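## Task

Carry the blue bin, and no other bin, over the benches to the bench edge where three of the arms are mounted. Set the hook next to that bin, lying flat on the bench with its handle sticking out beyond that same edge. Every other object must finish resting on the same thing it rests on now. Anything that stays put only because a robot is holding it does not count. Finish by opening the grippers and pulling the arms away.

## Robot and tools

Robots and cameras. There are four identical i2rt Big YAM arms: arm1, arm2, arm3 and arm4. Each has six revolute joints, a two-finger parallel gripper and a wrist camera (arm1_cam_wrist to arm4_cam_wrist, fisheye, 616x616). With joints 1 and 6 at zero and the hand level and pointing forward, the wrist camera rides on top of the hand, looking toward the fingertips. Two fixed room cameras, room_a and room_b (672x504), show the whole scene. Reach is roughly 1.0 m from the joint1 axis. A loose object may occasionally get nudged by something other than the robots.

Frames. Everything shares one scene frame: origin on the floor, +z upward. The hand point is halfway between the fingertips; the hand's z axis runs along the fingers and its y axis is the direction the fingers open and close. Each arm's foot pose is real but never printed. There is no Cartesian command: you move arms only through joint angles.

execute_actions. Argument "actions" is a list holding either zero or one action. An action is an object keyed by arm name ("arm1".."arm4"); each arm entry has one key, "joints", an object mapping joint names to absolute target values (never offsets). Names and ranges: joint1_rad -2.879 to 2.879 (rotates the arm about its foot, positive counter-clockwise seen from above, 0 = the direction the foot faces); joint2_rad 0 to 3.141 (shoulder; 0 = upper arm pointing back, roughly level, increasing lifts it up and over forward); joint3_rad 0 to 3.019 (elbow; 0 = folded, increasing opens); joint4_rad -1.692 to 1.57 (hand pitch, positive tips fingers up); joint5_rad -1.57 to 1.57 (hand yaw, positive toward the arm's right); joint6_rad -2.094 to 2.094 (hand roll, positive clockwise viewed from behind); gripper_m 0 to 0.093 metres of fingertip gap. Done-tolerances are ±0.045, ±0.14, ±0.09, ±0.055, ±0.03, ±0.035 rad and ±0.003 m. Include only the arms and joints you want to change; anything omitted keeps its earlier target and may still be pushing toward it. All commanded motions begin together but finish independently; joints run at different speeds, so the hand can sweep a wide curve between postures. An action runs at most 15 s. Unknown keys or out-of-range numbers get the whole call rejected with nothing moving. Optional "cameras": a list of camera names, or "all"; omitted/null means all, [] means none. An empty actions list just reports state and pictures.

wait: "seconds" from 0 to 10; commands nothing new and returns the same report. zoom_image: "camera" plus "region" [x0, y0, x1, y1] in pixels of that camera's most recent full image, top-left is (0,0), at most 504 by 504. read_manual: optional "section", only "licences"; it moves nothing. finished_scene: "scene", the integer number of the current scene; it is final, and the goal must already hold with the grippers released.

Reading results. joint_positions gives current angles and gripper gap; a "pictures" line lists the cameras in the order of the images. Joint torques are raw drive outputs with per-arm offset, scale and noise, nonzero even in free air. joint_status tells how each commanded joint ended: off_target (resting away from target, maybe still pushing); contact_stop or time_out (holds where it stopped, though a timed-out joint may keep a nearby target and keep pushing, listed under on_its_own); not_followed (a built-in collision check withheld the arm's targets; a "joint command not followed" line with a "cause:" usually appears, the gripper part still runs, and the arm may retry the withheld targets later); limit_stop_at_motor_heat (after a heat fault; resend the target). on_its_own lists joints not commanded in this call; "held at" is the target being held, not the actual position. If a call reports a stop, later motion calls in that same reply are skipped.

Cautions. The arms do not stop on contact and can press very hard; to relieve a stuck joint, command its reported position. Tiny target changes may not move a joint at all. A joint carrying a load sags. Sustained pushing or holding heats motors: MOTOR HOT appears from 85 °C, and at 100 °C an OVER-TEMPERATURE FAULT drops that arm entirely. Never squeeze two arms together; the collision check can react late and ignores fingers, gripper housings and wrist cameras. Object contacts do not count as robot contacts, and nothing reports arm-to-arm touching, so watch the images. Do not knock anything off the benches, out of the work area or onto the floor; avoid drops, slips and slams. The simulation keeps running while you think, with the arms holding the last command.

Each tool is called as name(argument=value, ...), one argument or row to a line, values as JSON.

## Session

execute_actions(
  actions=[],
  cameras=["room_a","room_b"],
)

Scene clock: 0.00 s.
Joint torques (N m, as the arm reports them, + toward a larger angle): no reading
Motor temperatures (°C, as the motors report them): arm1=[21 27 28 22 21 21] | arm2=[23 25 25 21 22 21] | arm3=[20 26 25 21 23 23] | arm4=[21 23 28 21 23 23]
arm1.joint_positions: joint1_rad=+0.606 joint2_rad=+0.518 joint3_rad=+1.322 joint4_rad=-1.624 joint5_rad=+0.312 joint6_rad=-0.131 gripper_m=+0.095
arm1.joint_status: not commanded
arm1.hand: x=-0.7299 y=-0.4273 z=+1.2487 quat_wxyz=(-0.323, +0.788, -0.478, -0.214) (m; scene frame)
arm2.joint_positions: joint1_rad=-0.852 joint2_rad=+0.609 joint3_rad=+1.704 joint4_rad=-1.530 joint5_rad=+0.300 joint6_rad=+0.800 gripper_m=+0.095
arm2.joint_status: not commanded
arm2.hand: x=+0.3633 y=-0.5259 z=+1.4305 quat_wxyz=(-0.453, -0.054, -0.833, -0.312) (m; scene frame)
arm3.joint_positions: joint1_rad=-0.481 joint2_rad=+0.609 joint3_rad=+1.637 joint4_rad=-1.162 joint5_rad=-0.121 joint6_rad=-0.159 gripper_m=+0.094
arm3.joint_status: not commanded
arm3.hand: x=+1.2780 y=-0.4341 z=+1.4760 quat_wxyz=(-0.578, +0.456, -0.593, -0.326) (m; scene frame)
arm4.joint_positions: joint1_rad=+0.642 joint2_rad=+0.603 joint3_rad=+1.663 joint4_rad=-1.486 joint5_rad=-0.243 joint6_rad=-0.403 gripper_m=+0.094
arm4.joint_status: not commanded
arm4.hand: x=-0.6137 y=+1.6844 z=+1.3777 quat_wxyz=(-0.480, -0.177, -0.816, +0.269) (m; scene frame)
pictures: room_a, room_b
Images, in order (width x height): room_a 672x504, room_b 672x504.

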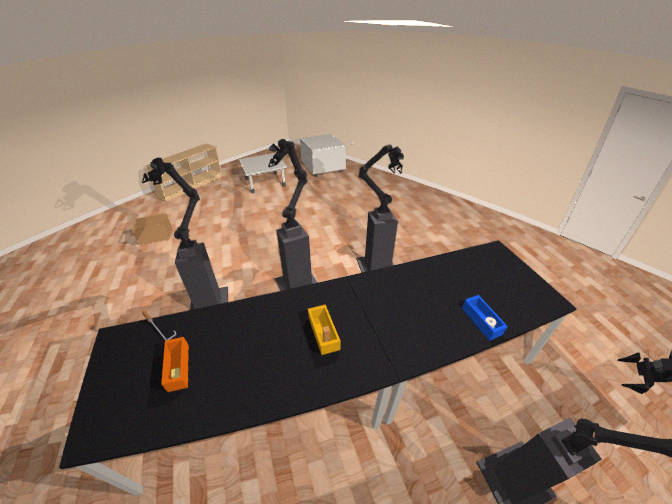

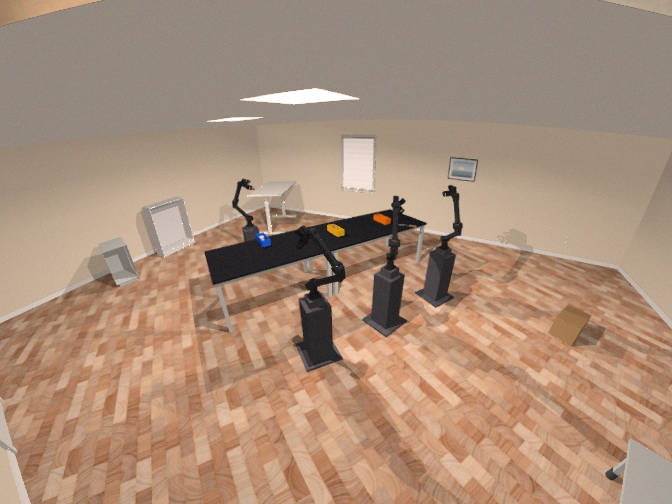

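execute_actions(
  actions=[
    {"arm3":{"joints":{"joint1_rad":-0.475,"joint2_rad":2.42,"joint3_rad":1.74,"joint4_rad":0.845,"joint5_rad":-1.22,"joint6_rad":0}},"arm4":{"joints":{"joint1_rad":0.04,"joint2_rad":1.85,"joint3_rad":0.75,"joint4_rad":0.87,"joint5_rad":0,"joint6_rad":0,"gripper_m":0.08}},"arm1":{"joints":{"joint1_rad":0.3,"joint2_rad":1.64,"joint3_rad":0.8,"joint4_rad":0.8,"joint5_rad":0,"joint6_rad":0}},"arm2":{"joints":{"joint1_rad":-0.15,"joint2_rad":1.3,"joint3_rad":0.6,"joint4_rad":0.7,"joint5_rad":0,"joint6_rad":0}}},
  ],
  cameras=["arm3_cam_wrist","arm4_cam_wrist"],
)

Scene clock: 10.17 s.
Joint torques (N m, as the arm reports them, + toward a larger angle): arm1=[ -0.82 -11.5    9.18   3.75  -0.03   0.25] | arm2=[-1.13 -7.21  7.36  3.03 -0.12 -0.1 ] | arm3=[  1.49 -25.45  10.18   2.22  -0.01   0.08] | arm4=[  1.84 -11.57   5.86   2.33   0.06   0.04]
Motor temperatures (°C, as the motors report them): arm1=[21 27 30 22 21 21] | arm2=[23 25 26 21 22 21] | arm3=[20 26 27 21 23 23] | arm4=[21 23 30 21 23 23]
arm1.joint_positions: joint1_rad=+0.304 joint2_rad=+1.627 joint3_rad=+0.794 joint4_rad=+0.777 joint5_rad=+0.003 joint6_rad=-0.012 gripper_m=+0.095
arm1.joint_status: all done
arm1.hand: x=-0.8138 y=+0.0146 z=+0.9764 quat_wxyz=(-0.442, +0.558, -0.468, -0.523) (m; scene frame)
arm2.joint_positions: joint1_rad=-0.146 joint2_rad=+1.302 joint3_rad=+0.608 joint4_rad=+0.681 joint5_rad=+0.000 joint6_rad=+0.007 gripper_m=+0.095
arm2.joint_status: all done
arm2.hand: x=+0.2351 y=-0.0706 z=+1.0573 quat_wxyz=(-0.498, +0.501, -0.502, -0.499) (m; scene frame)
arm3.joint_positions: joint1_rad=-0.480 joint2_rad=+2.416 joint3_rad=+1.732 joint4_rad=+0.831 joint5_rad=-1.217 joint6_rad=-0.008 gripper_m=+0.094
arm3.joint_status: all done
arm3.hand: x=+1.4538 y=+0.1530 z=+0.8963 quat_wxyz=(-0.358, +0.643, -0.240, -0.632) (m; scene frame)
arm4.joint_positions: joint1_rad=+0.032 joint2_rad=+1.827 joint3_rad=+0.746 joint4_rad=+0.849 joint5_rad=-0.001 joint6_rad=-0.013 gripper_m=+0.080
arm4.joint_status: all done
arm4.hand: x=-0.7480 y=+1.1851 z=+0.8315 quat_wxyz=(-0.433, -0.557, -0.549, +0.449) (m; scene frame)
pictures: arm3_cam_wrist, arm4_cam_wrist
Images, in order (width x height): arm3_cam_wrist 616x616, arm4_cam_wrist 616x616.

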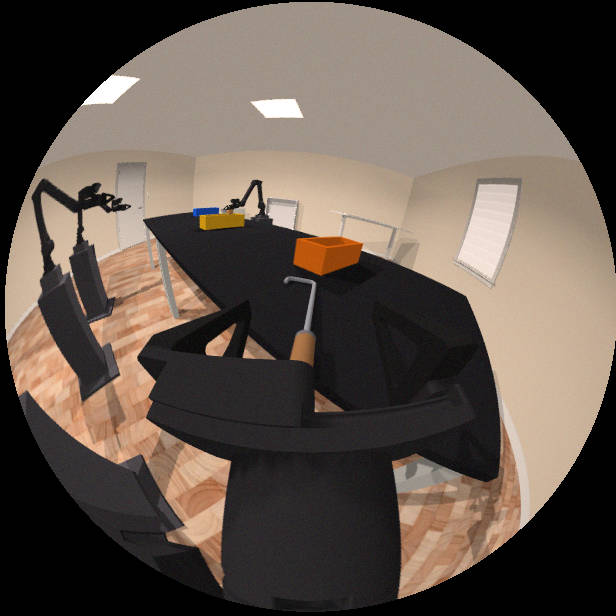

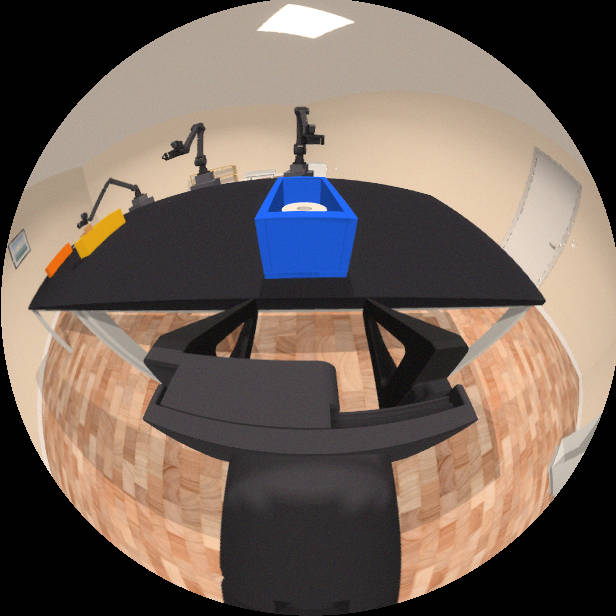

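Lucky alignment.

execute_actions(
  actions=[
    {"arm3":{"joints":{"joint2_rad":2.555,"gripper_m":0.075}},"arm4":{"joints":{"joint2_rad":2.21,"joint3_rad":1.44,"joint4_rad":0.53}}},
  ],
  cameras=["arm3_cam_wrist","arm4_cam_wrist"],
)

Scene clock: 17.07 s.
Joint torques (N m, as the arm reports them, + toward a larger angle): arm1=[ -0.84 -11.48   9.18   3.75  -0.03   0.25] | arm2=[-0.93 -7.37  7.29  2.92 -0.1  -0.12] | arm3=[  1.13 -26.26   9.25   2.02  -0.06   0.06] | arm4=[  1.75 -21.28  13.81   3.1    0.14   0.07]
Motor temperatures (°C, as the motors report them): arm1=[21 27 30 22 21 21] | arm2=[23 26 27 21 22 21] | arm3=[20 28 28 21 23 23] | arm4=[21 25 35 21 23 23]
arm1.joint_positions: joint1_rad=+0.304 joint2_rad=+1.627 joint3_rad=+0.794 joint4_rad=+0.777 joint5_rad=+0.003 joint6_rad=-0.012 gripper_m=+0.095
arm1.joint_status: not commanded
arm1.hand: x=-0.8138 y=+0.0146 z=+0.9764 quat_wxyz=(-0.442, +0.558, -0.468, -0.523) (m; scene frame)
arm2.joint_positions: joint1_rad=-0.146 joint2_rad=+1.302 joint3_rad=+0.608 joint4_rad=+0.681 joint5_rad=+0.000 joint6_rad=+0.007 gripper_m=+0.095
arm2.joint_status: not commanded
arm2.hand: x=+0.2351 y=-0.0706 z=+1.0573 quat_wxyz=(-0.498, +0.501, -0.502, -0.499) (m; scene frame)
arm3.joint_positions: joint1_rad=-0.480 joint2_rad=+2.557 joint3_rad=+1.732 joint4_rad=+0.837 joint5_rad=-1.217 joint6_rad=-0.008 gripper_m=+0.075
arm3.joint_status: all done
arm3.hand: x=+1.4491 y=+0.1451 z=+0.7904 quat_wxyz=(-0.312, +0.641, -0.289, -0.639) (m; scene frame)
arm4.joint_positions: joint1_rad=+0.034 joint2_rad=+2.258 joint3_rad=+1.237 joint4_rad=+0.487 joint5_rad=-0.002 joint6_rad=-0.017 gripper_m=+0.080
arm4.joint_status: joint3_rad time_out (moved +0.491 of +0.694); the others done
arm4.on_its_own: joint3_rad reads +1.237 and still pushes toward +1.350 since a time_out (your +1.440 is given up)
arm4.hand: x=-0.7498 y=+1.0609 z=+0.6753 quat_wxyz=(-0.346, -0.616, -0.610, +0.358) (m; scene frame)
pictures: arm3_cam_wrist, arm4_cam_wrist
Images, in order (width x height): arm3_cam_wrist 616x616, arm4_cam_wrist 616x616.

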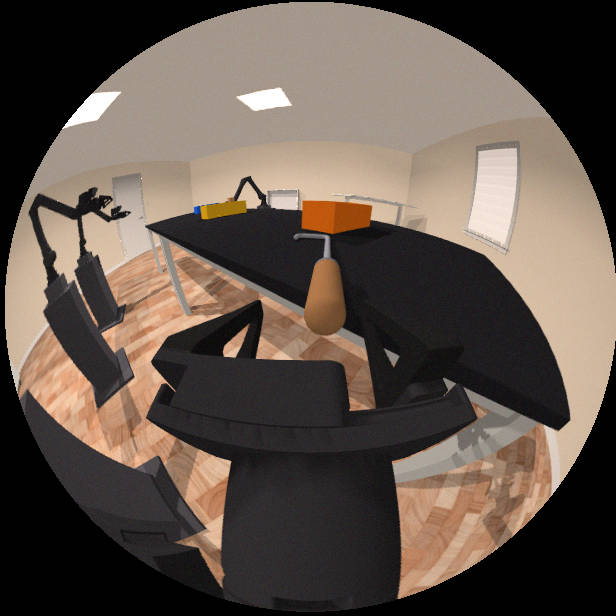

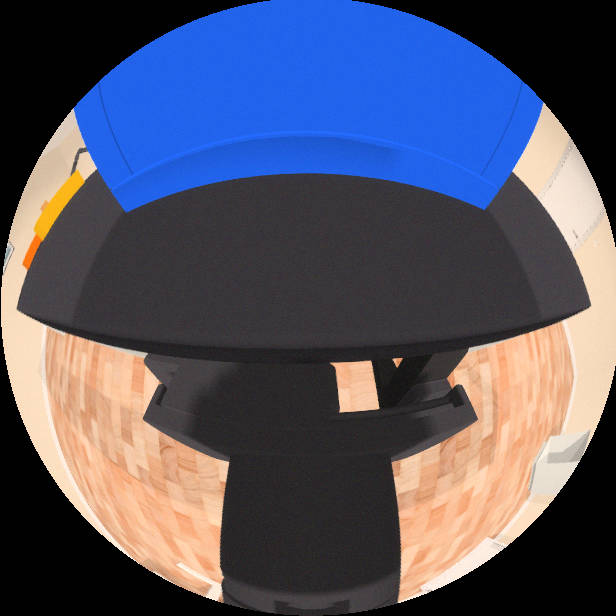

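execute_actions(
  actions=[
    {"arm3":{"joints":{"joint1_rad":-0.44,"joint5_rad":-1.17}},"arm4":{"joints":{"joint2_rad":2.1,"joint3_rad":0.8,"joint4_rad":0.6}}},
  ],
  cameras=[],
)

execute_actions(
  actions=[
    {"arm3":{"joints":{"gripper_m":0}},"arm4":{"joints":{"joint2_rad":1.75,"joint3_rad":0.75,"joint4_rad":0.8}}},
  ],
  cameras=["arm3_cam_wrist"],
)

Scene clock: 23.47 s.
Joint torques (N m, as the arm reports them, + toward a larger angle): arm1=[ -0.81 -11.49   9.17   3.76  -0.03   0.25] | arm2=[-0.9  -7.36  7.4   2.92 -0.14 -0.11] | arm3=[  0.78 -26.38   9.14   2.04   0.13   0.05] | arm4=[  1.74 -13.24   4.06   1.67   0.14   0.04]
Motor temperatures (°C, as the motors report them): arm1=[21 28 31 22 21 21] | arm2=[23 26 27 21 22 21] | arm3=[20 30 28 21 23 23] | arm4=[21 26 38 22 23 23]
arm1.joint_positions: joint1_rad=+0.304 joint2_rad=+1.627 joint3_rad=+0.794 joint4_rad=+0.777 joint5_rad=+0.003 joint6_rad=-0.012 gripper_m=+0.095
arm1.joint_status: not commanded
arm1.hand: x=-0.8138 y=+0.0146 z=+0.9764 quat_wxyz=(-0.442, +0.558, -0.468, -0.523) (m; scene frame)
arm2.joint_positions: joint1_rad=-0.146 joint2_rad=+1.302 joint3_rad=+0.608 joint4_rad=+0.681 joint5_rad=+0.000 joint6_rad=+0.007 gripper_m=+0.095
arm2.joint_status: not commanded
arm2.hand: x=+0.2351 y=-0.0706 z=+1.0573 quat_wxyz=(-0.498, +0.501, -0.502, -0.499) (m; scene frame)
arm3.joint_positions: joint1_rad=-0.438 joint2_rad=+2.557 joint3_rad=+1.732 joint4_rad=+0.837 joint5_rad=-1.172 joint6_rad=-0.008 gripper_m=+0.075
arm3.joint_status: all done
arm3.hand: x=+1.4238 y=+0.1597 z=+0.7905 quat_wxyz=(-0.313, +0.641, -0.290, -0.638) (m; scene frame)
arm4.joint_positions: joint1_rad=+0.034 joint2_rad=+2.087 joint3_rad=+0.795 joint4_rad=+0.591 joint5_rad=-0.002 joint6_rad=-0.013 gripper_m=+0.080
arm4.joint_status: all done
arm4.hand: x=-0.7454 y=+1.2254 z=+0.6457 quat_wxyz=(-0.296, -0.644, -0.636, +0.304) (m; scene frame)
pictures: none
No camera images: the call's "cameras" was empty. Leave "cameras" out to get every camera's image.

Scene clock: 24.67 s.
Joint torques (N m, as the arm reports them, + toward a larger angle): arm1=[ -0.8  -11.53   9.17   3.75  -0.03   0.25] | arm2=[-1.45 -7.08  7.43  2.94 -0.1  -0.1 ] | arm3=[  0.74 -26.43   9.08   2.05   0.1    0.04] | arm4=[  1.74 -10.99   6.75   1.86   0.13   0.04]
Motor temperatures (°C, as the motors report them): arm1=[21 28 31 22 21 21] | arm2=[23 26 27 21 22 21] | arm3=[20 30 29 21 23 23] | arm4=[21 26 38 22 23 23]
arm1.joint_positions: joint1_rad=+0.304 joint2_rad=+1.627 joint3_rad=+0.794 joint4_rad=+0.777 joint5_rad=+0.003 joint6_rad=-0.012 gripper_m=+0.095
arm1.joint_status: not commanded
arm1.hand: x=-0.8138 y=+0.0146 z=+0.9764 quat_wxyz=(-0.442, +0.558, -0.468, -0.523) (m; scene frame)
arm2.joint_positions: joint1_rad=-0.146 joint2_rad=+1.302 joint3_rad=+0.608 joint4_rad=+0.681 joint5_rad=+0.000 joint6_rad=+0.007 gripper_m=+0.095
arm2.joint_status: not commanded
arm2.hand: x=+0.2351 y=-0.0706 z=+1.0573 quat_wxyz=(-0.498, +0.501, -0.502, -0.499) (m; scene frame)
arm3.joint_positions: joint1_rad=-0.439 joint2_rad=+2.557 joint3_rad=+1.732 joint4_rad=+0.837 joint5_rad=-1.172 joint6_rad=-0.006 gripper_m=+0.031
arm3.joint_status: gripper_m off_target (ended at +0.031, target +0.000)
arm3.hand: x=+1.4242 y=+0.1597 z=+0.7905 quat_wxyz=(-0.312, +0.640, -0.291, -0.639) (m; scene frame)
arm4.joint_positions: joint1_rad=+0.034 joint2_rad=+1.723 joint3_rad=+0.744 joint4_rad=+0.792 joint5_rad=-0.002 joint6_rad=-0.013 gripper_m=+0.080
arm4.joint_status: all done
arm4.hand: x=-0.7471 y=+1.1870 z=+0.8768 quat_wxyz=(-0.445, -0.547, -0.540, +0.460) (m; scene frame)
pictures: arm3_cam_wrist
Images, in order (width x height): arm3_cam_wrist 616x616.

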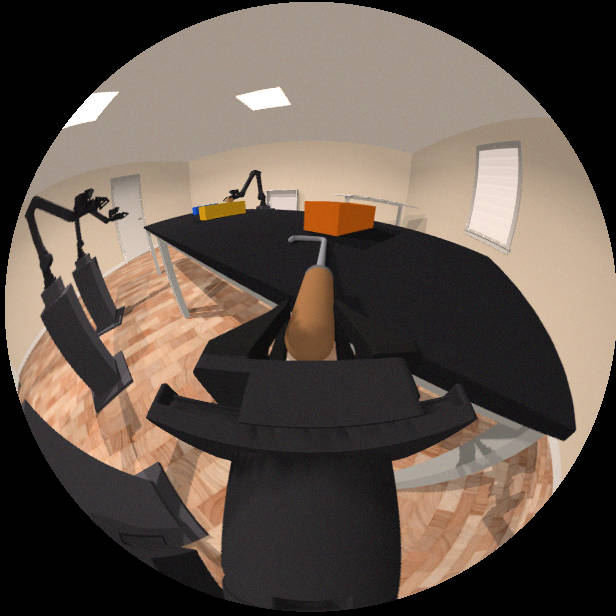

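execute_actions(
  actions=[
    {"arm3":{"joints":{"joint2_rad":2.17,"joint3_rad":1.22,"joint4_rad":1.0}},"arm4":{"joints":{"joint2_rad":1.99,"joint3_rad":1.02,"joint4_rad":0.79}}},
  ],
  cameras=[],
)

execute_actions(
  actions=[
    {"arm3":{"joints":{"joint1_rad":0.6,"joint5_rad":-0.15}},"arm4":{"joints":{"joint2_rad":2.196,"joint3_rad":1.44,"joint4_rad":0.53}}},
  ],
  cameras=["room_a"],
)

execute_actions(
  actions=[
    {"arm3":{"joints":{"joint1_rad":0.745,"joint5_rad":0.7,"joint2_rad":2.6,"joint3_rad":1.98,"joint4_rad":0.7}},"arm4":{"joints":{"joint2_rad":2.49,"joint3_rad":1.99,"joint4_rad":0.25}}},
  ],
  cameras=["room_a","arm3_cam_wrist"],
)

Scene clock: 34.33 s.
Joint torques (N m, as the arm reports them, + toward a larger angle): arm1=[ -0.78 -11.5    9.18   3.75  -0.03   0.25] | arm2=[-0.86 -7.49  7.26  2.99 -0.11 -0.09] | arm3=[  0.82 -20.37   7.87   2.52   0.06  -0.01] | arm4=[  1.72 -14.77   9.16   1.43   0.13   0.04]
Motor temperatures (°C, as the motors report them): arm1=[21 28 31 22 21 21] | arm2=[23 26 28 22 22 21] | arm3=[20 31 29 21 23 23] | arm4=[21 26 36 22 23 23]
arm1.joint_positions: joint1_rad=+0.304 joint2_rad=+1.627 joint3_rad=+0.794 joint4_rad=+0.777 joint5_rad=+0.003 joint6_rad=-0.012 gripper_m=+0.095
arm1.joint_status: not commanded
arm1.hand: x=-0.8138 y=+0.0146 z=+0.9764 quat_wxyz=(-0.442, +0.558, -0.468, -0.523) (m; scene frame)
arm2.joint_positions: joint1_rad=-0.146 joint2_rad=+1.302 joint3_rad=+0.608 joint4_rad=+0.681 joint5_rad=+0.000 joint6_rad=+0.007 gripper_m=+0.095
arm2.joint_status: not commanded
arm2.hand: x=+0.2351 y=-0.0706 z=+1.0573 quat_wxyz=(-0.498, +0.501, -0.502, -0.499) (m; scene frame)
arm3.joint_positions: joint1_rad=-0.439 joint2_rad=+2.166 joint3_rad=+1.215 joint4_rad=+0.982 joint5_rad=-1.171 joint6_rad=-0.001 gripper_m=+0.031
arm3.joint_status: all done
arm3.hand: x=+1.3672 y=+0.0507 z=+0.8848 quat_wxyz=(-0.318, +0.639, -0.286, -0.639) (m; scene frame)
arm4.joint_positions: joint1_rad=+0.034 joint2_rad=+1.977 joint3_rad=+0.979 joint4_rad=+0.792 joint5_rad=-0.002 joint6_rad=-0.013 gripper_m=+0.080
arm4.joint_status: all done
arm4.hand: x=-0.7491 y=+1.1062 z=+0.8262 quat_wxyz=(-0.440, -0.551, -0.544, +0.455) (m; scene frame)
pictures: none
No camera images: the call's "cameras" was empty. Leave "cameras" out to get every camera's image.

Scene clock: 36.20 s.
Joint torques (N m, as the arm reports them, + toward a larger angle): arm1=[ -0.8  -11.53   9.17   3.74  -0.03   0.25] | arm2=[-0.97 -7.46  7.52  2.98 -0.14 -0.12] | arm3=[  1.01 -21.05   8.3    2.83   0.05  -0.09] | arm4=[  1.73 -18.26  10.52   0.97   0.17  -0.08]
Motor temperatures (°C, as the motors report them): arm1=[21 28 31 22 21 21] | arm2=[23 26 28 22 22 21] | arm3=[20 31 29 21 23 23] | arm4=[21 26 36 22 23 23]
arm1.joint_positions: joint1_rad=+0.304 joint2_rad=+1.627 joint3_rad=+0.794 joint4_rad=+0.777 joint5_rad=+0.003 joint6_rad=-0.012 gripper_m=+0.095
arm1.joint_status: not commanded
arm1.hand: x=-0.8138 y=+0.0146 z=+0.9764 quat_wxyz=(-0.442, +0.558, -0.468, -0.523) (m; scene frame)
arm2.joint_positions: joint1_rad=-0.146 joint2_rad=+1.302 joint3_rad=+0.608 joint4_rad=+0.681 joint5_rad=+0.000 joint6_rad=+0.007 gripper_m=+0.095
arm2.joint_status: not commanded
arm2.hand: x=+0.2351 y=-0.0706 z=+1.0573 quat_wxyz=(-0.498, +0.501, -0.502, -0.499) (m; scene frame)
arm3.joint_positions: joint1_rad=+0.592 joint2_rad=+2.166 joint3_rad=+1.215 joint4_rad=+0.982 joint5_rad=-0.150 joint6_rad=+0.006 gripper_m=+0.031
arm3.joint_status: all done
arm3.hand: x=+0.7877 y=+0.0311 z=+0.8847 quat_wxyz=(-0.308, +0.631, -0.290, -0.651) (m; scene frame)
arm4.joint_positions: joint1_rad=+0.034 joint2_rad=+2.179 joint3_rad=+1.399 joint4_rad=+0.544 joint5_rad=-0.003 joint6_rad=-0.001 gripper_m=+0.080
arm4.joint_status: all done
arm4.hand: x=-0.7518 y=+0.9831 z=+0.8231 quat_wxyz=(-0.435, -0.561, -0.547, +0.444) (m; scene frame)
pictures: room_a
Images, in order (width x height): room_a 672x504.

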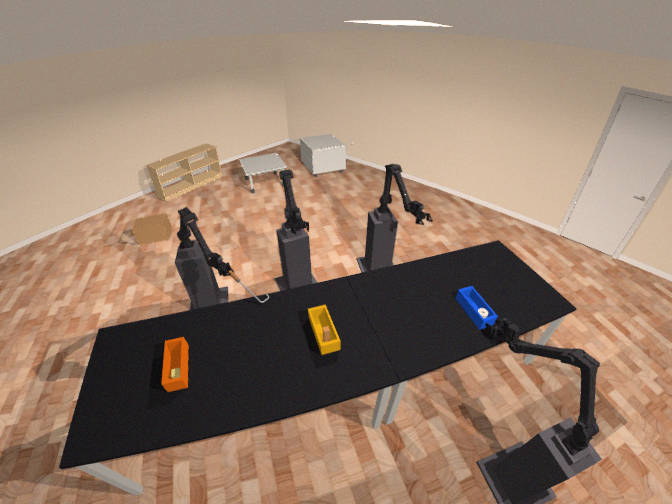

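Scene clock: 39.07 s.
Joint torques (N m, as the arm reports them, + toward a larger angle): arm1=[ -0.82 -11.47   9.18   3.75  -0.03   0.25] | arm2=[-0.92 -6.92  7.4   3.06 -0.1  -0.09] | arm3=[ -4.68 -28.18  17.72   2.53   0.35  -0.09] | arm4=[  1.76 -21.55  12.99   1.05   0.17  -0.2 ]
Motor temperatures (°C, as the motors report them): arm1=[21 28 31 22 21 21] | arm2=[23 26 28 22 22 21] | arm3=[20 31 31 21 24 23] | arm4=[21 27 38 21 23 23]
arm1.joint_positions: joint1_rad=+0.304 joint2_rad=+1.627 joint3_rad=+0.794 joint4_rad=+0.777 joint5_rad=+0.003 joint6_rad=-0.012 gripper_m=+0.095
arm1.joint_status: not commanded
arm1.hand: x=-0.8138 y=+0.0146 z=+0.9764 quat_wxyz=(-0.442, +0.558, -0.468, -0.523) (m; scene frame)
arm2.joint_positions: joint1_rad=-0.146 joint2_rad=+1.302 joint3_rad=+0.608 joint4_rad=+0.681 joint5_rad=+0.000 joint6_rad=+0.007 gripper_m=+0.095
arm2.joint_status: not commanded
arm2.hand: x=+0.2351 y=-0.0706 z=+1.0573 quat_wxyz=(-0.498, +0.501, -0.502, -0.499) (m; scene frame)
arm3.joint_positions: joint1_rad=+0.802 joint2_rad=+2.603 joint3_rad=+1.883 joint4_rad=+0.688 joint5_rad=+0.691 joint6_rad=+0.005 gripper_m=+0.031
arm3.joint_status: joint1_rad time_out (moved +0.210 of +0.153); joint3_rad time_out (moved +0.668 of +0.765); the others done
arm3.on_its_own: joint1_rad reads +0.802 and still pushes toward +0.745 since a time_out; joint3_rad reads +1.883 and still pushes toward +1.980 since a time_out
arm3.hand: x=+0.6822 y=+0.1113 z=+0.7902 quat_wxyz=(-0.486, +0.525, -0.481, -0.508) (m; scene frame)
arm4.joint_positions: joint1_rad=+0.034 joint2_rad=+2.460 joint3_rad=+1.933 joint4_rad=+0.262 joint5_rad=-0.003 joint6_rad=+0.012 gripper_m=+0.080
arm4.joint_status: all done
arm4.hand: x=-0.7546 y=+0.8615 z=+0.8069 quat_wxyz=(-0.430, -0.571, -0.550, +0.432) (m; scene frame)
pictures: arm3_cam_wrist, room_a
Images, in order (width x height): arm3_cam_wrist 616x616, room_a 672x504.

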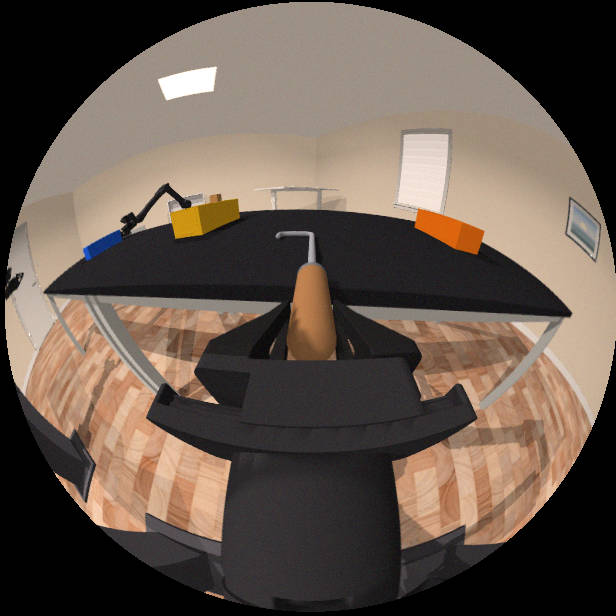

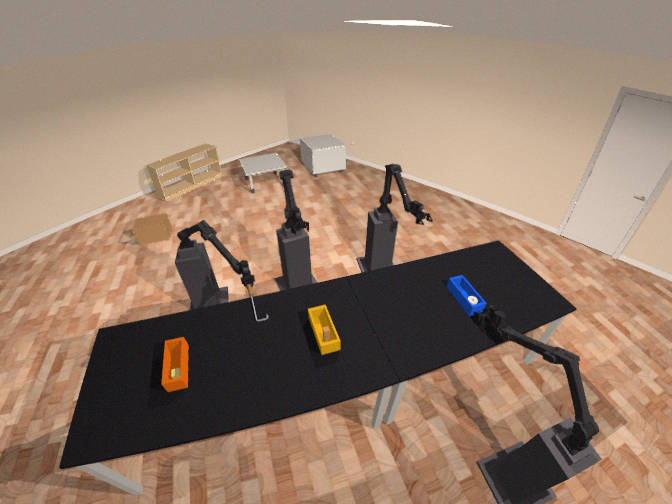

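execute_actions(
  actions=[
    {"arm3":{"joints":{"joint1_rad":0.82,"joint2_rad":2.55,"joint3_rad":1.92}},"arm4":{"joints":{"joint2_rad":2.8,"joint3_rad":2.6,"joint4_rad":-0.03}}},
  ],
  cameras=[],
)

execute_actions(
  actions=[
    {"arm3":{"joints":{"joint1_rad":0.75}},"arm4":{"joints":{"joint2_rad":1.3,"joint3_rad":1.0,"joint4_rad":0}}},
  ],
  cameras=[],
)

execute_actions(
  actions=[
    {"arm3":{"joints":{"joint2_rad":2.63}}},
  ],
  cameras=["arm3_cam_wrist"],
)

Scene clock: 52.33 s.
Joint torques (N m, as the arm reports them, + toward a larger angle): arm1=[ -0.84 -11.46   9.17   3.74  -0.03   0.25] | arm2=[-0.97 -7.19  7.39  2.93 -0.08 -0.09] | arm3=[  1.05 -32.24  12.55   2.48   0.11  -0.09] | arm4=[  1.73 -23.92  14.45   1.05   0.15  -0.21]
Motor temperatures (°C, as the motors report them): arm1=[21 28 32 22 21 21] | arm2=[23 26 28 22 22 21] | arm3=[20 33 36 22 24 23] | arm4=[21 30 43 21 23 23]
arm1.joint_positions: joint1_rad=+0.304 joint2_rad=+1.627 joint3_rad=+0.794 joint4_rad=+0.777 joint5_rad=+0.003 joint6_rad=-0.012 gripper_m=+0.095
arm1.joint_status: not commanded
arm1.hand: x=-0.8138 y=+0.0146 z=+0.9764 quat_wxyz=(-0.442, +0.558, -0.468, -0.523) (m; scene frame)
arm2.joint_positions: joint1_rad=-0.146 joint2_rad=+1.302 joint3_rad=+0.608 joint4_rad=+0.681 joint5_rad=+0.000 joint6_rad=+0.007 gripper_m=+0.095
arm2.joint_status: not commanded
arm2.hand: x=+0.2351 y=-0.0706 z=+1.0573 quat_wxyz=(-0.498, +0.501, -0.502, -0.499) (m; scene frame)
arm3.joint_positions: joint1_rad=+0.810 joint2_rad=+2.603 joint3_rad=+1.883 joint4_rad=+0.688 joint5_rad=+0.697 joint6_rad=+0.005 gripper_m=+0.031
arm3.joint_status: all done
arm3.hand: x=+0.6775 y=+0.1071 z=+0.7901 quat_wxyz=(-0.485, +0.525, -0.480, -0.508) (m; scene frame)
arm4.joint_positions: joint1_rad=+0.034 joint2_rad=+2.765 joint3_rad=+2.536 joint4_rad=-0.018 joint5_rad=-0.003 joint6_rad=+0.012 gripper_m=+0.080
arm4.joint_status: all done
arm4.hand: x=-0.7567 y=+0.7783 z=+0.8076 quat_wxyz=(-0.435, -0.567, -0.546, +0.438) (m; scene frame)
pictures: none
No camera images: the call's "cameras" was empty. Leave "cameras" out to get every camera's image.

Scene clock: 54.23 s.
Joint torques (N m, as the arm reports them, + toward a larger angle): arm1=[ -0.81 -11.48   9.17   3.74  -0.03   0.25] | arm2=[-1.25 -7.07  7.39  2.99 -0.11 -0.12] | arm3=[ -3.76 -32.79  12.61   2.5    0.13  -0.07] | arm4=[  1.66 -10.79   9.96   1.59   0.15  -0.21]
Motor temperatures (°C, as the motors report them): arm1=[21 28 32 22 21 21] | arm2=[23 26 28 22 22 21] | arm3=[20 33 36 22 24 23] | arm4=[21 30 42 21 23 23]
arm1.joint_positions: joint1_rad=+0.304 joint2_rad=+1.627 joint3_rad=+0.794 joint4_rad=+0.777 joint5_rad=+0.003 joint6_rad=-0.012 gripper_m=+0.095
arm1.joint_status: not commanded
arm1.hand: x=-0.8138 y=+0.0146 z=+0.9764 quat_wxyz=(-0.442, +0.558, -0.468, -0.523) (m; scene frame)
arm2.joint_positions: joint1_rad=-0.146 joint2_rad=+1.302 joint3_rad=+0.608 joint4_rad=+0.681 joint5_rad=+0.000 joint6_rad=+0.007 gripper_m=+0.095
arm2.joint_status: not commanded
arm2.hand: x=+0.2351 y=-0.0706 z=+1.0573 quat_wxyz=(-0.498, +0.501, -0.502, -0.499) (m; scene frame)
arm3.joint_positions: joint1_rad=+0.802 joint2_rad=+2.602 joint3_rad=+1.883 joint4_rad=+0.688 joint5_rad=+0.697 joint6_rad=+0.005 gripper_m=+0.031
arm3.joint_status: joint1_rad time_out (moved -0.008 of -0.060)
arm3.on_its_own: joint1_rad reads +0.802 and still pushes toward +0.750 since a time_out
arm3.hand: x=+0.6831 y=+0.1114 z=+0.7910 quat_wxyz=(-0.487, +0.523, -0.482, -0.507) (m; scene frame)
arm4.joint_positions: joint1_rad=+0.034 joint2_rad=+1.305 joint3_rad=+0.997 joint4_rad=-0.002 joint5_rad=-0.003 joint6_rad=+0.012 gripper_m=+0.080
arm4.joint_status: all done
arm4.hand: x=-0.7468 y=+1.2030 z=+1.0682 quat_wxyz=(-0.418, -0.581, -0.559, +0.420) (m; scene frame)
pictures: none
No camera images: the call's "cameras" was empty. Leave "cameras" out to get every camera's image.

not run: a stop came earlier in this reply.

execute_actions(
  actions=[
    {"arm3":{"joints":{"joint1_rad":0.81,"joint2_rad":2.6,"gripper_m":0.05}}},
  ],
  cameras=["arm3_cam_wrist"],
)

Scene clock: 58.20 s.
Joint torques (N m, as the arm reports them, + toward a larger angle): arm1=[ -0.81 -11.49   9.18   3.75  -0.03   0.25] | arm2=[-0.92 -7.51  7.27  3.08 -0.11 -0.13] | arm3=[  1.03 -27.3   12.41   2.54   0.09  -0.12] | arm4=[  1.7  -10.6    9.92   1.58   0.15  -0.21]
Motor temperatures (°C, as the motors report them): arm1=[21 28 32 22 21 21] | arm2=[23 26 28 22 22 21] | arm3=[20 34 36 22 24 23] | arm4=[21 29 42 21 23 23]
arm1.joint_positions: joint1_rad=+0.304 joint2_rad=+1.627 joint3_rad=+0.794 joint4_rad=+0.777 joint5_rad=+0.003 joint6_rad=-0.012 gripper_m=+0.095
arm1.joint_status: not commanded
arm1.hand: x=-0.8138 y=+0.0146 z=+0.9764 quat_wxyz=(-0.442, +0.558, -0.468, -0.523) (m; scene frame)
arm2.joint_positions: joint1_rad=-0.146 joint2_rad=+1.302 joint3_rad=+0.608 joint4_rad=+0.681 joint5_rad=+0.000 joint6_rad=+0.007 gripper_m=+0.095
arm2.joint_status: not commanded
arm2.hand: x=+0.2351 y=-0.0706 z=+1.0573 quat_wxyz=(-0.498, +0.501, -0.502, -0.499) (m; scene frame)
arm3.joint_positions: joint1_rad=+0.805 joint2_rad=+2.599 joint3_rad=+1.883 joint4_rad=+0.688 joint5_rad=+0.698 joint6_rad=+0.005 gripper_m=+0.050
arm3.joint_status: all done
arm3.hand: x=+0.6811 y=+0.1103 z=+0.7933 quat_wxyz=(-0.487, +0.522, -0.482, -0.508) (m; scene frame)
arm4.joint_positions: joint1_rad=+0.034 joint2_rad=+1.305 joint3_rad=+0.997 joint4_rad=-0.002 joint5_rad=-0.003 joint6_rad=+0.012 gripper_m=+0.080
arm4.joint_status: not commanded
arm4.hand: x=-0.7468 y=+1.2030 z=+1.0682 quat_wxyz=(-0.418, -0.581, -0.559, +0.420) (m; scene frame)
pictures: arm3_cam_wrist
Images, in order (width x height): arm3_cam_wrist 616x616.

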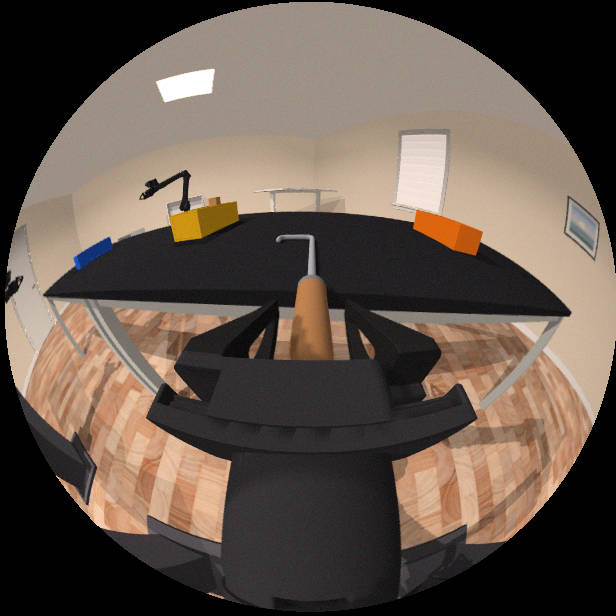

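execute_actions(
  actions=[
    {"arm3":{"joints":{"joint2_rad":2.4,"gripper_m":0.093}}},
  ],
  cameras=[],
)

execute_actions(
  actions=[
    {"arm3":{"joints":{"joint1_rad":-0.9,"joint2_rad":1.5,"joint3_rad":1.0,"joint5_rad":-0.3}},"arm2":{"joints":{"joint2_rad":1.9,"joint3_rad":1.81,"joint4_rad":0.83,"joint5_rad":-0.76}}},
  ],
  cameras=[],
)

execute_actions(
  actions=[
    {"arm2":{"joints":{"joint1_rad":-0.85,"joint2_rad":2.45}}},
  ],
  cameras=[],
)

execute_actions(
  actions=[
    {"arm2":{"joints":{"joint2_rad":2.59}}},
  ],
  cameras=["arm2_cam_wrist"],
)

Scene clock: 69.43 s.
Joint torques (N m, as the arm reports them, + toward a larger angle): arm1=[ -0.81 -11.48   9.18   3.75  -0.03   0.25] | arm2=[-0.78 -7.17  7.37  2.95 -0.13 -0.1 ] | arm3=[  0.97 -25.26  11.96   2.2   -0.02  -0.09] | arm4=[  1.66 -10.62   9.92   1.58   0.15  -0.21]
Motor temperatures (°C, as the motors report them): arm1=[21 28 32 22 21 21] | arm2=[23 26 28 22 22 21] | arm3=[20 34 35 22 23 23] | arm4=[21 28 41 21 23 23]
arm1.joint_positions: joint1_rad=+0.304 joint2_rad=+1.627 joint3_rad=+0.794 joint4_rad=+0.777 joint5_rad=+0.003 joint6_rad=-0.012 gripper_m=+0.095
arm1.joint_status: not commanded
arm1.hand: x=-0.8138 y=+0.0146 z=+0.9764 quat_wxyz=(-0.442, +0.558, -0.468, -0.523) (m; scene frame)
arm2.joint_positions: joint1_rad=-0.146 joint2_rad=+1.302 joint3_rad=+0.608 joint4_rad=+0.681 joint5_rad=+0.000 joint6_rad=+0.007 gripper_m=+0.095
arm2.joint_status: not commanded
arm2.hand: x=+0.2351 y=-0.0706 z=+1.0573 quat_wxyz=(-0.498, +0.501, -0.502, -0.499) (m; scene frame)
arm3.joint_positions: joint1_rad=+0.805 joint2_rad=+2.373 joint3_rad=+1.902 joint4_rad=+0.697 joint5_rad=+0.698 joint6_rad=+0.005 gripper_m=+0.093
arm3.joint_status: all done
arm3.hand: x=+0.6750 y=+0.1130 z=+1.0002 quat_wxyz=(-0.488, +0.430, -0.473, -0.595) (m; scene frame)
arm4.joint_positions: joint1_rad=+0.034 joint2_rad=+1.305 joint3_rad=+0.997 joint4_rad=-0.002 joint5_rad=-0.003 joint6_rad=+0.012 gripper_m=+0.080
arm4.joint_status: not commanded
arm4.hand: x=-0.7468 y=+1.2030 z=+1.0682 quat_wxyz=(-0.418, -0.581, -0.559, +0.420) (m; scene frame)
pictures: none
No camera images: the call's "cameras" was empty. Leave "cameras" out to get every camera's image.

Scene clock: 71.43 s.
Joint torques (N m, as the arm reports them, + toward a larger angle): arm1=[ -0.81 -11.49   9.18   3.74  -0.03   0.25] | arm2=[ -1.14 -15.68  11.91   1.79   0.07  -0.07] | arm3=[  1.48 -13.14  10.39   2.19  -0.07  -0.06] | arm4=[  1.65 -10.6    9.92   1.58   0.15  -0.21]
Motor temperatures (°C, as the motors report them): arm1=[21 28 32 22 21 21] | arm2=[23 26 29 22 22 21] | arm3=[20 34 34 22 23 23] | arm4=[21 28 40 21 23 23]
arm1.joint_positions: joint1_rad=+0.304 joint2_rad=+1.627 joint3_rad=+0.794 joint4_rad=+0.777 joint5_rad=+0.003 joint6_rad=-0.012 gripper_m=+0.095
arm1.joint_status: not commanded
arm1.hand: x=-0.8138 y=+0.0146 z=+0.9764 quat_wxyz=(-0.442, +0.558, -0.468, -0.523) (m; scene frame)
arm2.joint_positions: joint1_rad=-0.146 joint2_rad=+1.882 joint3_rad=+1.774 joint4_rad=+0.822 joint5_rad=-0.758 joint6_rad=+0.007 gripper_m=+0.095
arm2.joint_status: all done
arm2.hand: x=+0.1156 y=+0.1335 z=+1.3517 quat_wxyz=(-0.489, +0.511, -0.033, -0.707) (m; scene frame)
arm3.joint_positions: joint1_rad=-0.908 joint2_rad=+1.493 joint3_rad=+1.004 joint4_rad=+0.697 joint5_rad=-0.297 joint6_rad=+0.005 gripper_m=+0.093
arm3.joint_status: all done
arm3.hand: x=+1.6870 y=-0.1987 z=+1.1668 quat_wxyz=(-0.706, +0.294, -0.556, -0.327) (m; scene frame)
arm4.joint_positions: joint1_rad=+0.034 joint2_rad=+1.305 joint3_rad=+0.997 joint4_rad=-0.002 joint5_rad=-0.003 joint6_rad=+0.012 gripper_m=+0.080
arm4.joint_status: not commanded
arm4.hand: x=-0.7468 y=+1.2030 z=+1.0682 quat_wxyz=(-0.418, -0.581, -0.559, +0.420) (m; scene frame)
pictures: none
No camera images: the call's "cameras" was empty. Leave "cameras" out to get every camera's image.

Scene clock: 73.47 s.
Joint torques (N m, as the arm reports them, + toward a larger angle): arm1=[ -0.82 -11.53   9.17   3.75  -0.03   0.25] | arm2=[ -1.29 -20.13   9.88   2.35  -0.1   -0.1 ] | arm3=[  1.32 -13.31  10.37   2.05  -0.08  -0.08] | arm4=[  1.64 -10.61   9.91   1.58   0.15  -0.21]
Motor temperatures (°C, as the motors report them): arm1=[21 28 32 22 21 21] | arm2=[23 27 29 22 22 21] | arm3=[20 33 34 22 23 23] | arm4=[21 27 40 21 23 23]
arm1.joint_positions: joint1_rad=+0.304 joint2_rad=+1.627 joint3_rad=+0.794 joint4_rad=+0.777 joint5_rad=+0.003 joint6_rad=-0.012 gripper_m=+0.095
arm1.joint_status: not commanded
arm1.hand: x=-0.8138 y=+0.0146 z=+0.9764 quat_wxyz=(-0.442, +0.558, -0.468, -0.523) (m; scene frame)
arm2.joint_positions: joint1_rad=-0.842 joint2_rad=+2.434 joint3_rad=+1.787 joint4_rad=+0.822 joint5_rad=-0.760 joint6_rad=+0.006 gripper_m=+0.095
arm2.joint_status: all done
arm2.hand: x=+0.6931 y=+0.1349 z=+0.9247 quat_wxyz=(-0.545, +0.508, -0.419, -0.519) (m; scene frame)
arm3.joint_positions: joint1_rad=-0.908 joint2_rad=+1.493 joint3_rad=+1.004 joint4_rad=+0.697 joint5_rad=-0.297 joint6_rad=+0.005 gripper_m=+0.093
arm3.joint_status: not commanded
arm3.hand: x=+1.6870 y=-0.1987 z=+1.1668 quat_wxyz=(-0.706, +0.294, -0.556, -0.327) (m; scene frame)
arm4.joint_positions: joint1_rad=+0.034 joint2_rad=+1.305 joint3_rad=+0.997 joint4_rad=-0.002 joint5_rad=-0.003 joint6_rad=+0.012 gripper_m=+0.080
arm4.joint_status: not commanded
arm4.hand: x=-0.7468 y=+1.2030 z=+1.0682 quat_wxyz=(-0.418, -0.581, -0.559, +0.420) (m; scene frame)
pictures: none
No camera images: the call's "cameras" was empty. Leave "cameras" out to get every camera's image.

Scene clock: 74.73 s.
Joint torques (N m, as the arm reports them, + toward a larger angle): arm1=[ -0.84 -11.51   9.16   3.74  -0.03   0.25] | arm2=[ -2.   -21.57   8.94   2.52  -0.16  -0.09] | arm3=[  1.59 -13.42  10.34   2.08  -0.08  -0.07] | arm4=[  1.67 -10.63   9.92   1.58   0.15  -0.21]
Motor temperatures (°C, as the motors report them): arm1=[21 28 32 22 21 21] | arm2=[23 27 29 22 22 21] | arm3=[20 33 34 22 23 23] | arm4=[21 27 40 21 23 23]
arm1.joint_positions: joint1_rad=+0.304 joint2_rad=+1.627 joint3_rad=+0.794 joint4_rad=+0.777 joint5_rad=+0.003 joint6_rad=-0.012 gripper_m=+0.095
arm1.joint_status: not commanded
arm1.hand: x=-0.8138 y=+0.0146 z=+0.9764 quat_wxyz=(-0.442, +0.558, -0.468, -0.523) (m; scene frame)
arm2.joint_positions: joint1_rad=-0.842 joint2_rad=+2.599 joint3_rad=+1.787 joint4_rad=+0.822 joint5_rad=-0.760 joint6_rad=+0.006 gripper_m=+0.095
arm2.joint_status: all done
arm2.hand: x=+0.6863 y=+0.1270 z=+0.7874 quat_wxyz=(-0.489, +0.513, -0.479, -0.518) (m; scene frame)
arm3.joint_positions: joint1_rad=-0.908 joint2_rad=+1.493 joint3_rad=+1.004 joint4_rad=+0.697 joint5_rad=-0.297 joint6_rad=+0.005 gripper_m=+0.093
arm3.joint_status: not commanded
arm3.hand: x=+1.6870 y=-0.1987 z=+1.1668 quat_wxyz=(-0.706, +0.294, -0.556, -0.327) (m; scene frame)
arm4.joint_positions: joint1_rad=+0.034 joint2_rad=+1.305 joint3_rad=+0.997 joint4_rad=-0.002 joint5_rad=-0.003 joint6_rad=+0.012 gripper_m=+0.080
arm4.joint_status: not commanded
arm4.hand: x=-0.7468 y=+1.2030 z=+1.0682 quat_wxyz=(-0.418, -0.581, -0.559, +0.420) (m; scene frame)
pictures: arm2_cam_wrist
Images, in order (width x height): arm2_cam_wrist 616x616.

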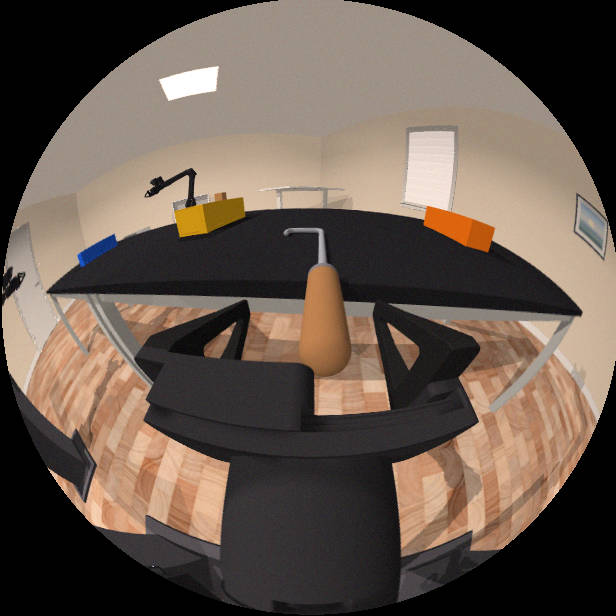

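execute_actions(
  actions=[
    {"arm2":{"joints":{"gripper_m":0}}},
  ],
  cameras=[],
)

execute_actions(
  actions=[
    {"arm2":{"joints":{"joint1_rad":-0.55,"joint5_rad":-0.6,"joint2_rad":2.13,"joint3_rad":1.04,"joint4_rad":1.15}}},
  ],
  cameras=[],
)

execute_actions(
  actions=[
    {"arm2":{"joints":{"joint1_rad":0.25,"joint5_rad":0.2}}},
  ],
  cameras=["room_a"],
)

execute_actions(
  actions=[
    {"arm2":{"joints":{"joint1_rad":0.55,"joint5_rad":0.7,"joint2_rad":2.45,"joint3_rad":1.83,"joint4_rad":0.82}}},
  ],
  cameras=[],
)

execute_actions(
  actions=[
    {"arm2":{"joints":{"joint2_rad":2.58}}},
  ],
  cameras=["arm2_cam_wrist"],
)

Scene clock: 83.73 s.
Joint torques (N m, as the arm reports them, + toward a larger angle): arm1=[ -0.81 -11.5    9.17   3.75  -0.03   0.25] | arm2=[ -0.9  -21.75   9.08   2.44  -0.18  -0.08] | arm3=[  1.6  -13.21  10.33   2.04  -0.07  -0.06] | arm4=[  1.69 -10.61   9.92   1.58   0.15  -0.21]
Motor temperatures (°C, as the motors report them): arm1=[21 28 32 22 21 21] | arm2=[23 29 30 22 22 21] | arm3=[20 31 33 22 23 23] | arm4=[21 27 40 21 23 23]
arm1.joint_positions: joint1_rad=+0.304 joint2_rad=+1.627 joint3_rad=+0.794 joint4_rad=+0.777 joint5_rad=+0.003 joint6_rad=-0.012 gripper_m=+0.095
arm1.joint_status: not commanded
arm1.hand: x=-0.8138 y=+0.0146 z=+0.9764 quat_wxyz=(-0.442, +0.558, -0.468, -0.523) (m; scene frame)
arm2.joint_positions: joint1_rad=-0.843 joint2_rad=+2.599 joint3_rad=+1.787 joint4_rad=+0.822 joint5_rad=-0.759 joint6_rad=+0.006 gripper_m=+0.031
arm2.joint_status: gripper_m off_target (ended at +0.031, target +0.000)
arm2.hand: x=+0.6870 y=+0.1267 z=+0.7874 quat_wxyz=(-0.489, +0.513, -0.480, -0.517) (m; scene frame)
arm3.joint_positions: joint1_rad=-0.908 joint2_rad=+1.493 joint3_rad=+1.004 joint4_rad=+0.697 joint5_rad=-0.297 joint6_rad=+0.005 gripper_m=+0.093
arm3.joint_status: not commanded
arm3.hand: x=+1.6870 y=-0.1987 z=+1.1668 quat_wxyz=(-0.706, +0.294, -0.556, -0.327) (m; scene frame)
arm4.joint_positions: joint1_rad=+0.034 joint2_rad=+1.305 joint3_rad=+0.997 joint4_rad=-0.002 joint5_rad=-0.003 joint6_rad=+0.012 gripper_m=+0.080
arm4.joint_status: not commanded
arm4.hand: x=-0.7468 y=+1.2030 z=+1.0682 quat_wxyz=(-0.418, -0.581, -0.559, +0.420) (m; scene frame)
pictures: none
No camera images: the call's "cameras" was empty. Leave "cameras" out to get every camera's image.

Scene clock: 85.23 s.
Joint torques (N m, as the arm reports them, + toward a larger angle): arm1=[ -0.79 -11.46   9.18   3.75  -0.03   0.25] | arm2=[ -0.11 -15.45   5.69   2.93  -0.14  -0.16] | arm3=[  1.62 -13.62  10.32   2.07  -0.07  -0.06] | arm4=[  1.63 -10.6    9.91   1.58   0.15  -0.21]
Motor temperatures (°C, as the motors report them): arm1=[21 28 32 22 21 21] | arm2=[23 30 30 22 22 21] | arm3=[20 31 33 22 23 23] | arm4=[21 27 40 21 23 23]
arm1.joint_positions: joint1_rad=+0.304 joint2_rad=+1.627 joint3_rad=+0.794 joint4_rad=+0.777 joint5_rad=+0.003 joint6_rad=-0.012 gripper_m=+0.095
arm1.joint_status: not commanded
arm1.hand: x=-0.8138 y=+0.0146 z=+0.9764 quat_wxyz=(-0.442, +0.558, -0.468, -0.523) (m; scene frame)
arm2.joint_positions: joint1_rad=-0.558 joint2_rad=+2.141 joint3_rad=+1.034 joint4_rad=+1.131 joint5_rad=-0.600 joint6_rad=+0.013 gripper_m=+0.031
arm2.joint_status: all done
arm2.hand: x=+0.4156 y=+0.0574 z=+0.8699 quat_wxyz=(-0.459, +0.539, -0.443, -0.550) (m; scene frame)
arm3.joint_positions: joint1_rad=-0.908 joint2_rad=+1.493 joint3_rad=+1.004 joint4_rad=+0.697 joint5_rad=-0.297 joint6_rad=+0.005 gripper_m=+0.093
arm3.joint_status: not commanded
arm3.hand: x=+1.6870 y=-0.1987 z=+1.1668 quat_wxyz=(-0.706, +0.294, -0.556, -0.327) (m; scene frame)
arm4.joint_positions: joint1_rad=+0.034 joint2_rad=+1.305 joint3_rad=+0.997 joint4_rad=-0.002 joint5_rad=-0.003 joint6_rad=+0.012 gripper_m=+0.080
arm4.joint_status: not commanded
arm4.hand: x=-0.7468 y=+1.2030 z=+1.0682 quat_wxyz=(-0.418, -0.581, -0.559, +0.420) (m; scene frame)
pictures: none
No camera images: the call's "cameras" was empty. Leave "cameras" out to get every camera's image.

Scene clock: 86.90 s.
Joint torques (N m, as the arm reports them, + toward a larger angle): arm1=[ -0.79 -11.49   9.17   3.75  -0.03   0.25] | arm2=[ -0.75 -15.87   5.7    3.03   0.01  -0.12] | arm3=[  1.86 -13.47  10.45   2.15  -0.07  -0.08] | arm4=[  1.65 -10.6    9.91   1.58   0.15  -0.21]
Motor temperatures (°C, as the motors report them): arm1=[21 28 32 22 21 21] | arm2=[23 30 29 22 22 21] | arm3=[20 31 33 22 23 23] | arm4=[21 27 40 21 23 23]
arm1.joint_positions: joint1_rad=+0.304 joint2_rad=+1.627 joint3_rad=+0.794 joint4_rad=+0.777 joint5_rad=+0.003 joint6_rad=-0.012 gripper_m=+0.095
arm1.joint_status: not commanded
arm1.hand: x=-0.8138 y=+0.0146 z=+0.9764 quat_wxyz=(-0.442, +0.558, -0.468, -0.523) (m; scene frame)
arm2.joint_positions: joint1_rad=+0.257 joint2_rad=+2.141 joint3_rad=+1.034 joint4_rad=+1.132 joint5_rad=+0.196 joint6_rad=+0.011 gripper_m=+0.031
arm2.joint_status: all done
arm2.hand: x=-0.0063 y=+0.0591 z=+0.8688 quat_wxyz=(-0.450, +0.538, -0.441, -0.560) (m; scene frame)
arm3.joint_positions: joint1_rad=-0.908 joint2_rad=+1.493 joint3_rad=+1.004 joint4_rad=+0.697 joint5_rad=-0.297 joint6_rad=+0.005 gripper_m=+0.093
arm3.joint_status: not commanded
arm3.hand: x=+1.6870 y=-0.1987 z=+1.1668 quat_wxyz=(-0.706, +0.294, -0.556, -0.327) (m; scene frame)
arm4.joint_positions: joint1_rad=+0.034 joint2_rad=+1.305 joint3_rad=+0.997 joint4_rad=-0.002 joint5_rad=-0.003 joint6_rad=+0.012 gripper_m=+0.080
arm4.joint_status: not commanded
arm4.hand: x=-0.7468 y=+1.2030 z=+1.0682 quat_wxyz=(-0.418, -0.581, -0.559, +0.420) (m; scene frame)
pictures: room_a
Images, in order (width x height): room_a 672x504.

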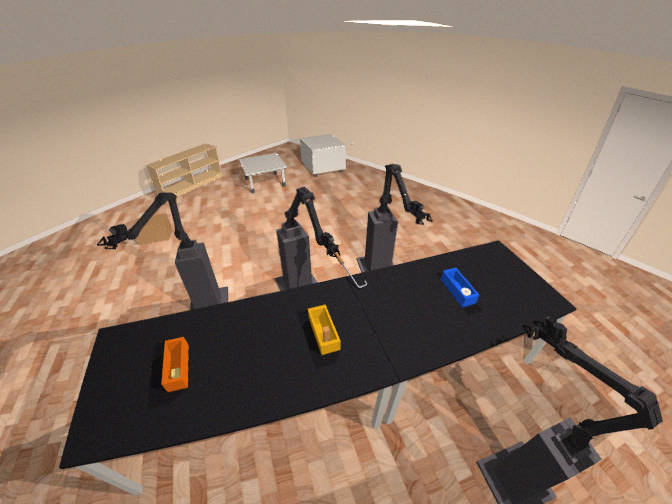

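Scene clock: 88.43 s.
Joint torques (N m, as the arm reports them, + toward a larger angle): arm1=[ -0.77 -11.51   9.17   3.75  -0.03   0.25] | arm2=[ -0.88 -22.6   12.11   2.7   -0.21  -0.09] | arm3=[  1.76 -13.6   10.33   2.05  -0.08  -0.11] | arm4=[  1.65 -10.61   9.92   1.58   0.15  -0.21]
Motor temperatures (°C, as the motors report them): arm1=[21 28 32 22 21 21] | arm2=[23 30 30 22 22 21] | arm3=[20 31 33 22 23 23] | arm4=[21 27 40 21 23 23]
arm1.joint_positions: joint1_rad=+0.304 joint2_rad=+1.627 joint3_rad=+0.794 joint4_rad=+0.777 joint5_rad=+0.003 joint6_rad=-0.012 gripper_m=+0.095
arm1.joint_status: not commanded
arm1.hand: x=-0.8138 y=+0.0146 z=+0.9764 quat_wxyz=(-0.442, +0.558, -0.468, -0.523) (m; scene frame)
arm2.joint_positions: joint1_rad=+0.550 joint2_rad=+2.476 joint3_rad=+1.775 joint4_rad=+0.804 joint5_rad=+0.701 joint6_rad=+0.004 gripper_m=+0.031
arm2.joint_status: all done
arm2.hand: x=-0.2290 y=+0.1343 z=+0.8762 quat_wxyz=(-0.506, +0.460, -0.495, -0.536) (m; scene frame)
arm3.joint_positions: joint1_rad=-0.908 joint2_rad=+1.493 joint3_rad=+1.004 joint4_rad=+0.697 joint5_rad=-0.297 joint6_rad=+0.005 gripper_m=+0.093
arm3.joint_status: not commanded
arm3.hand: x=+1.6870 y=-0.1987 z=+1.1668 quat_wxyz=(-0.706, +0.294, -0.556, -0.327) (m; scene frame)
arm4.joint_positions: joint1_rad=+0.034 joint2_rad=+1.305 joint3_rad=+0.997 joint4_rad=-0.002 joint5_rad=-0.003 joint6_rad=+0.012 gripper_m=+0.080
arm4.joint_status: not commanded
arm4.hand: x=-0.7468 y=+1.2030 z=+1.0682 quat_wxyz=(-0.418, -0.581, -0.559, +0.420) (m; scene frame)
pictures: none
No camera images: the call's "cameras" was empty. Leave "cameras" out to get every camera's image.

Scene clock: 89.40 s.
Joint torques (N m, as the arm reports them, + toward a larger angle): arm1=[ -0.79 -11.51   9.17   3.74  -0.03   0.25] | arm2=[ -0.96 -20.89  10.57   2.    -0.06  -0.09] | arm3=[  1.84 -13.43  10.44   2.19  -0.05  -0.09] | arm4=[  1.69 -10.6    9.92   1.59   0.15  -0.21]
Motor temperatures (°C, as the motors report them): arm1=[21 28 32 22 21 21] | arm2=[23 30 30 22 22 21] | arm3=[20 31 33 22 23 23] | arm4=[21 27 40 21 23 23]
arm1.joint_positions: joint1_rad=+0.304 joint2_rad=+1.627 joint3_rad=+0.794 joint4_rad=+0.777 joint5_rad=+0.003 joint6_rad=-0.012 gripper_m=+0.095
arm1.joint_status: not commanded
arm1.hand: x=-0.8138 y=+0.0146 z=+0.9764 quat_wxyz=(-0.442, +0.558, -0.468, -0.523) (m; scene frame)
arm2.joint_positions: joint1_rad=+0.550 joint2_rad=+2.576 joint3_rad=+1.789 joint4_rad=+0.819 joint5_rad=+0.698 joint6_rad=+0.005 gripper_m=+0.031
arm2.joint_status: all done
arm2.hand: x=-0.2259 y=+0.1311 z=+0.8030 quat_wxyz=(-0.503, +0.486, -0.498, -0.513) (m; scene frame)
arm3.joint_positions: joint1_rad=-0.908 joint2_rad=+1.493 joint3_rad=+1.004 joint4_rad=+0.697 joint5_rad=-0.297 joint6_rad=+0.005 gripper_m=+0.093
arm3.joint_status: not commanded
arm3.hand: x=+1.6870 y=-0.1987 z=+1.1668 quat_wxyz=(-0.706, +0.294, -0.556, -0.327) (m; scene frame)
arm4.joint_positions: joint1_rad=+0.034 joint2_rad=+1.305 joint3_rad=+0.997 joint4_rad=-0.002 joint5_rad=-0.003 joint6_rad=+0.012 gripper_m=+0.080
arm4.joint_status: not commanded
arm4.hand: x=-0.7468 y=+1.2030 z=+1.0682 quat_wxyz=(-0.418, -0.581, -0.559, +0.420) (m; scene frame)
pictures: arm2_cam_wrist
Images, in order (width x height): arm2_cam_wrist 616x616.

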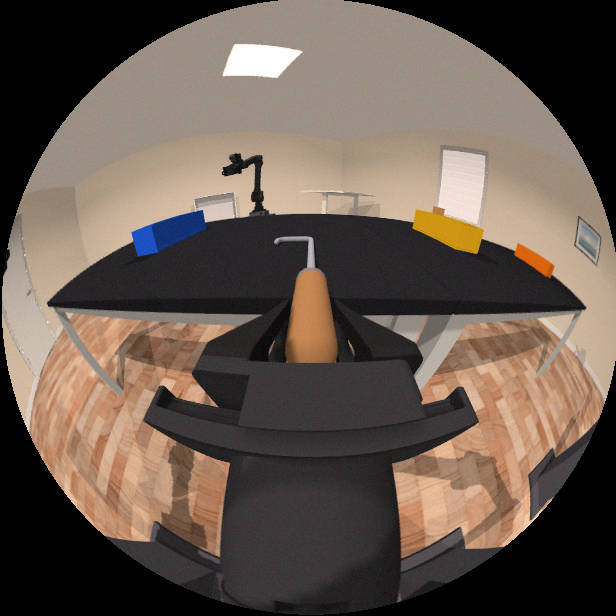

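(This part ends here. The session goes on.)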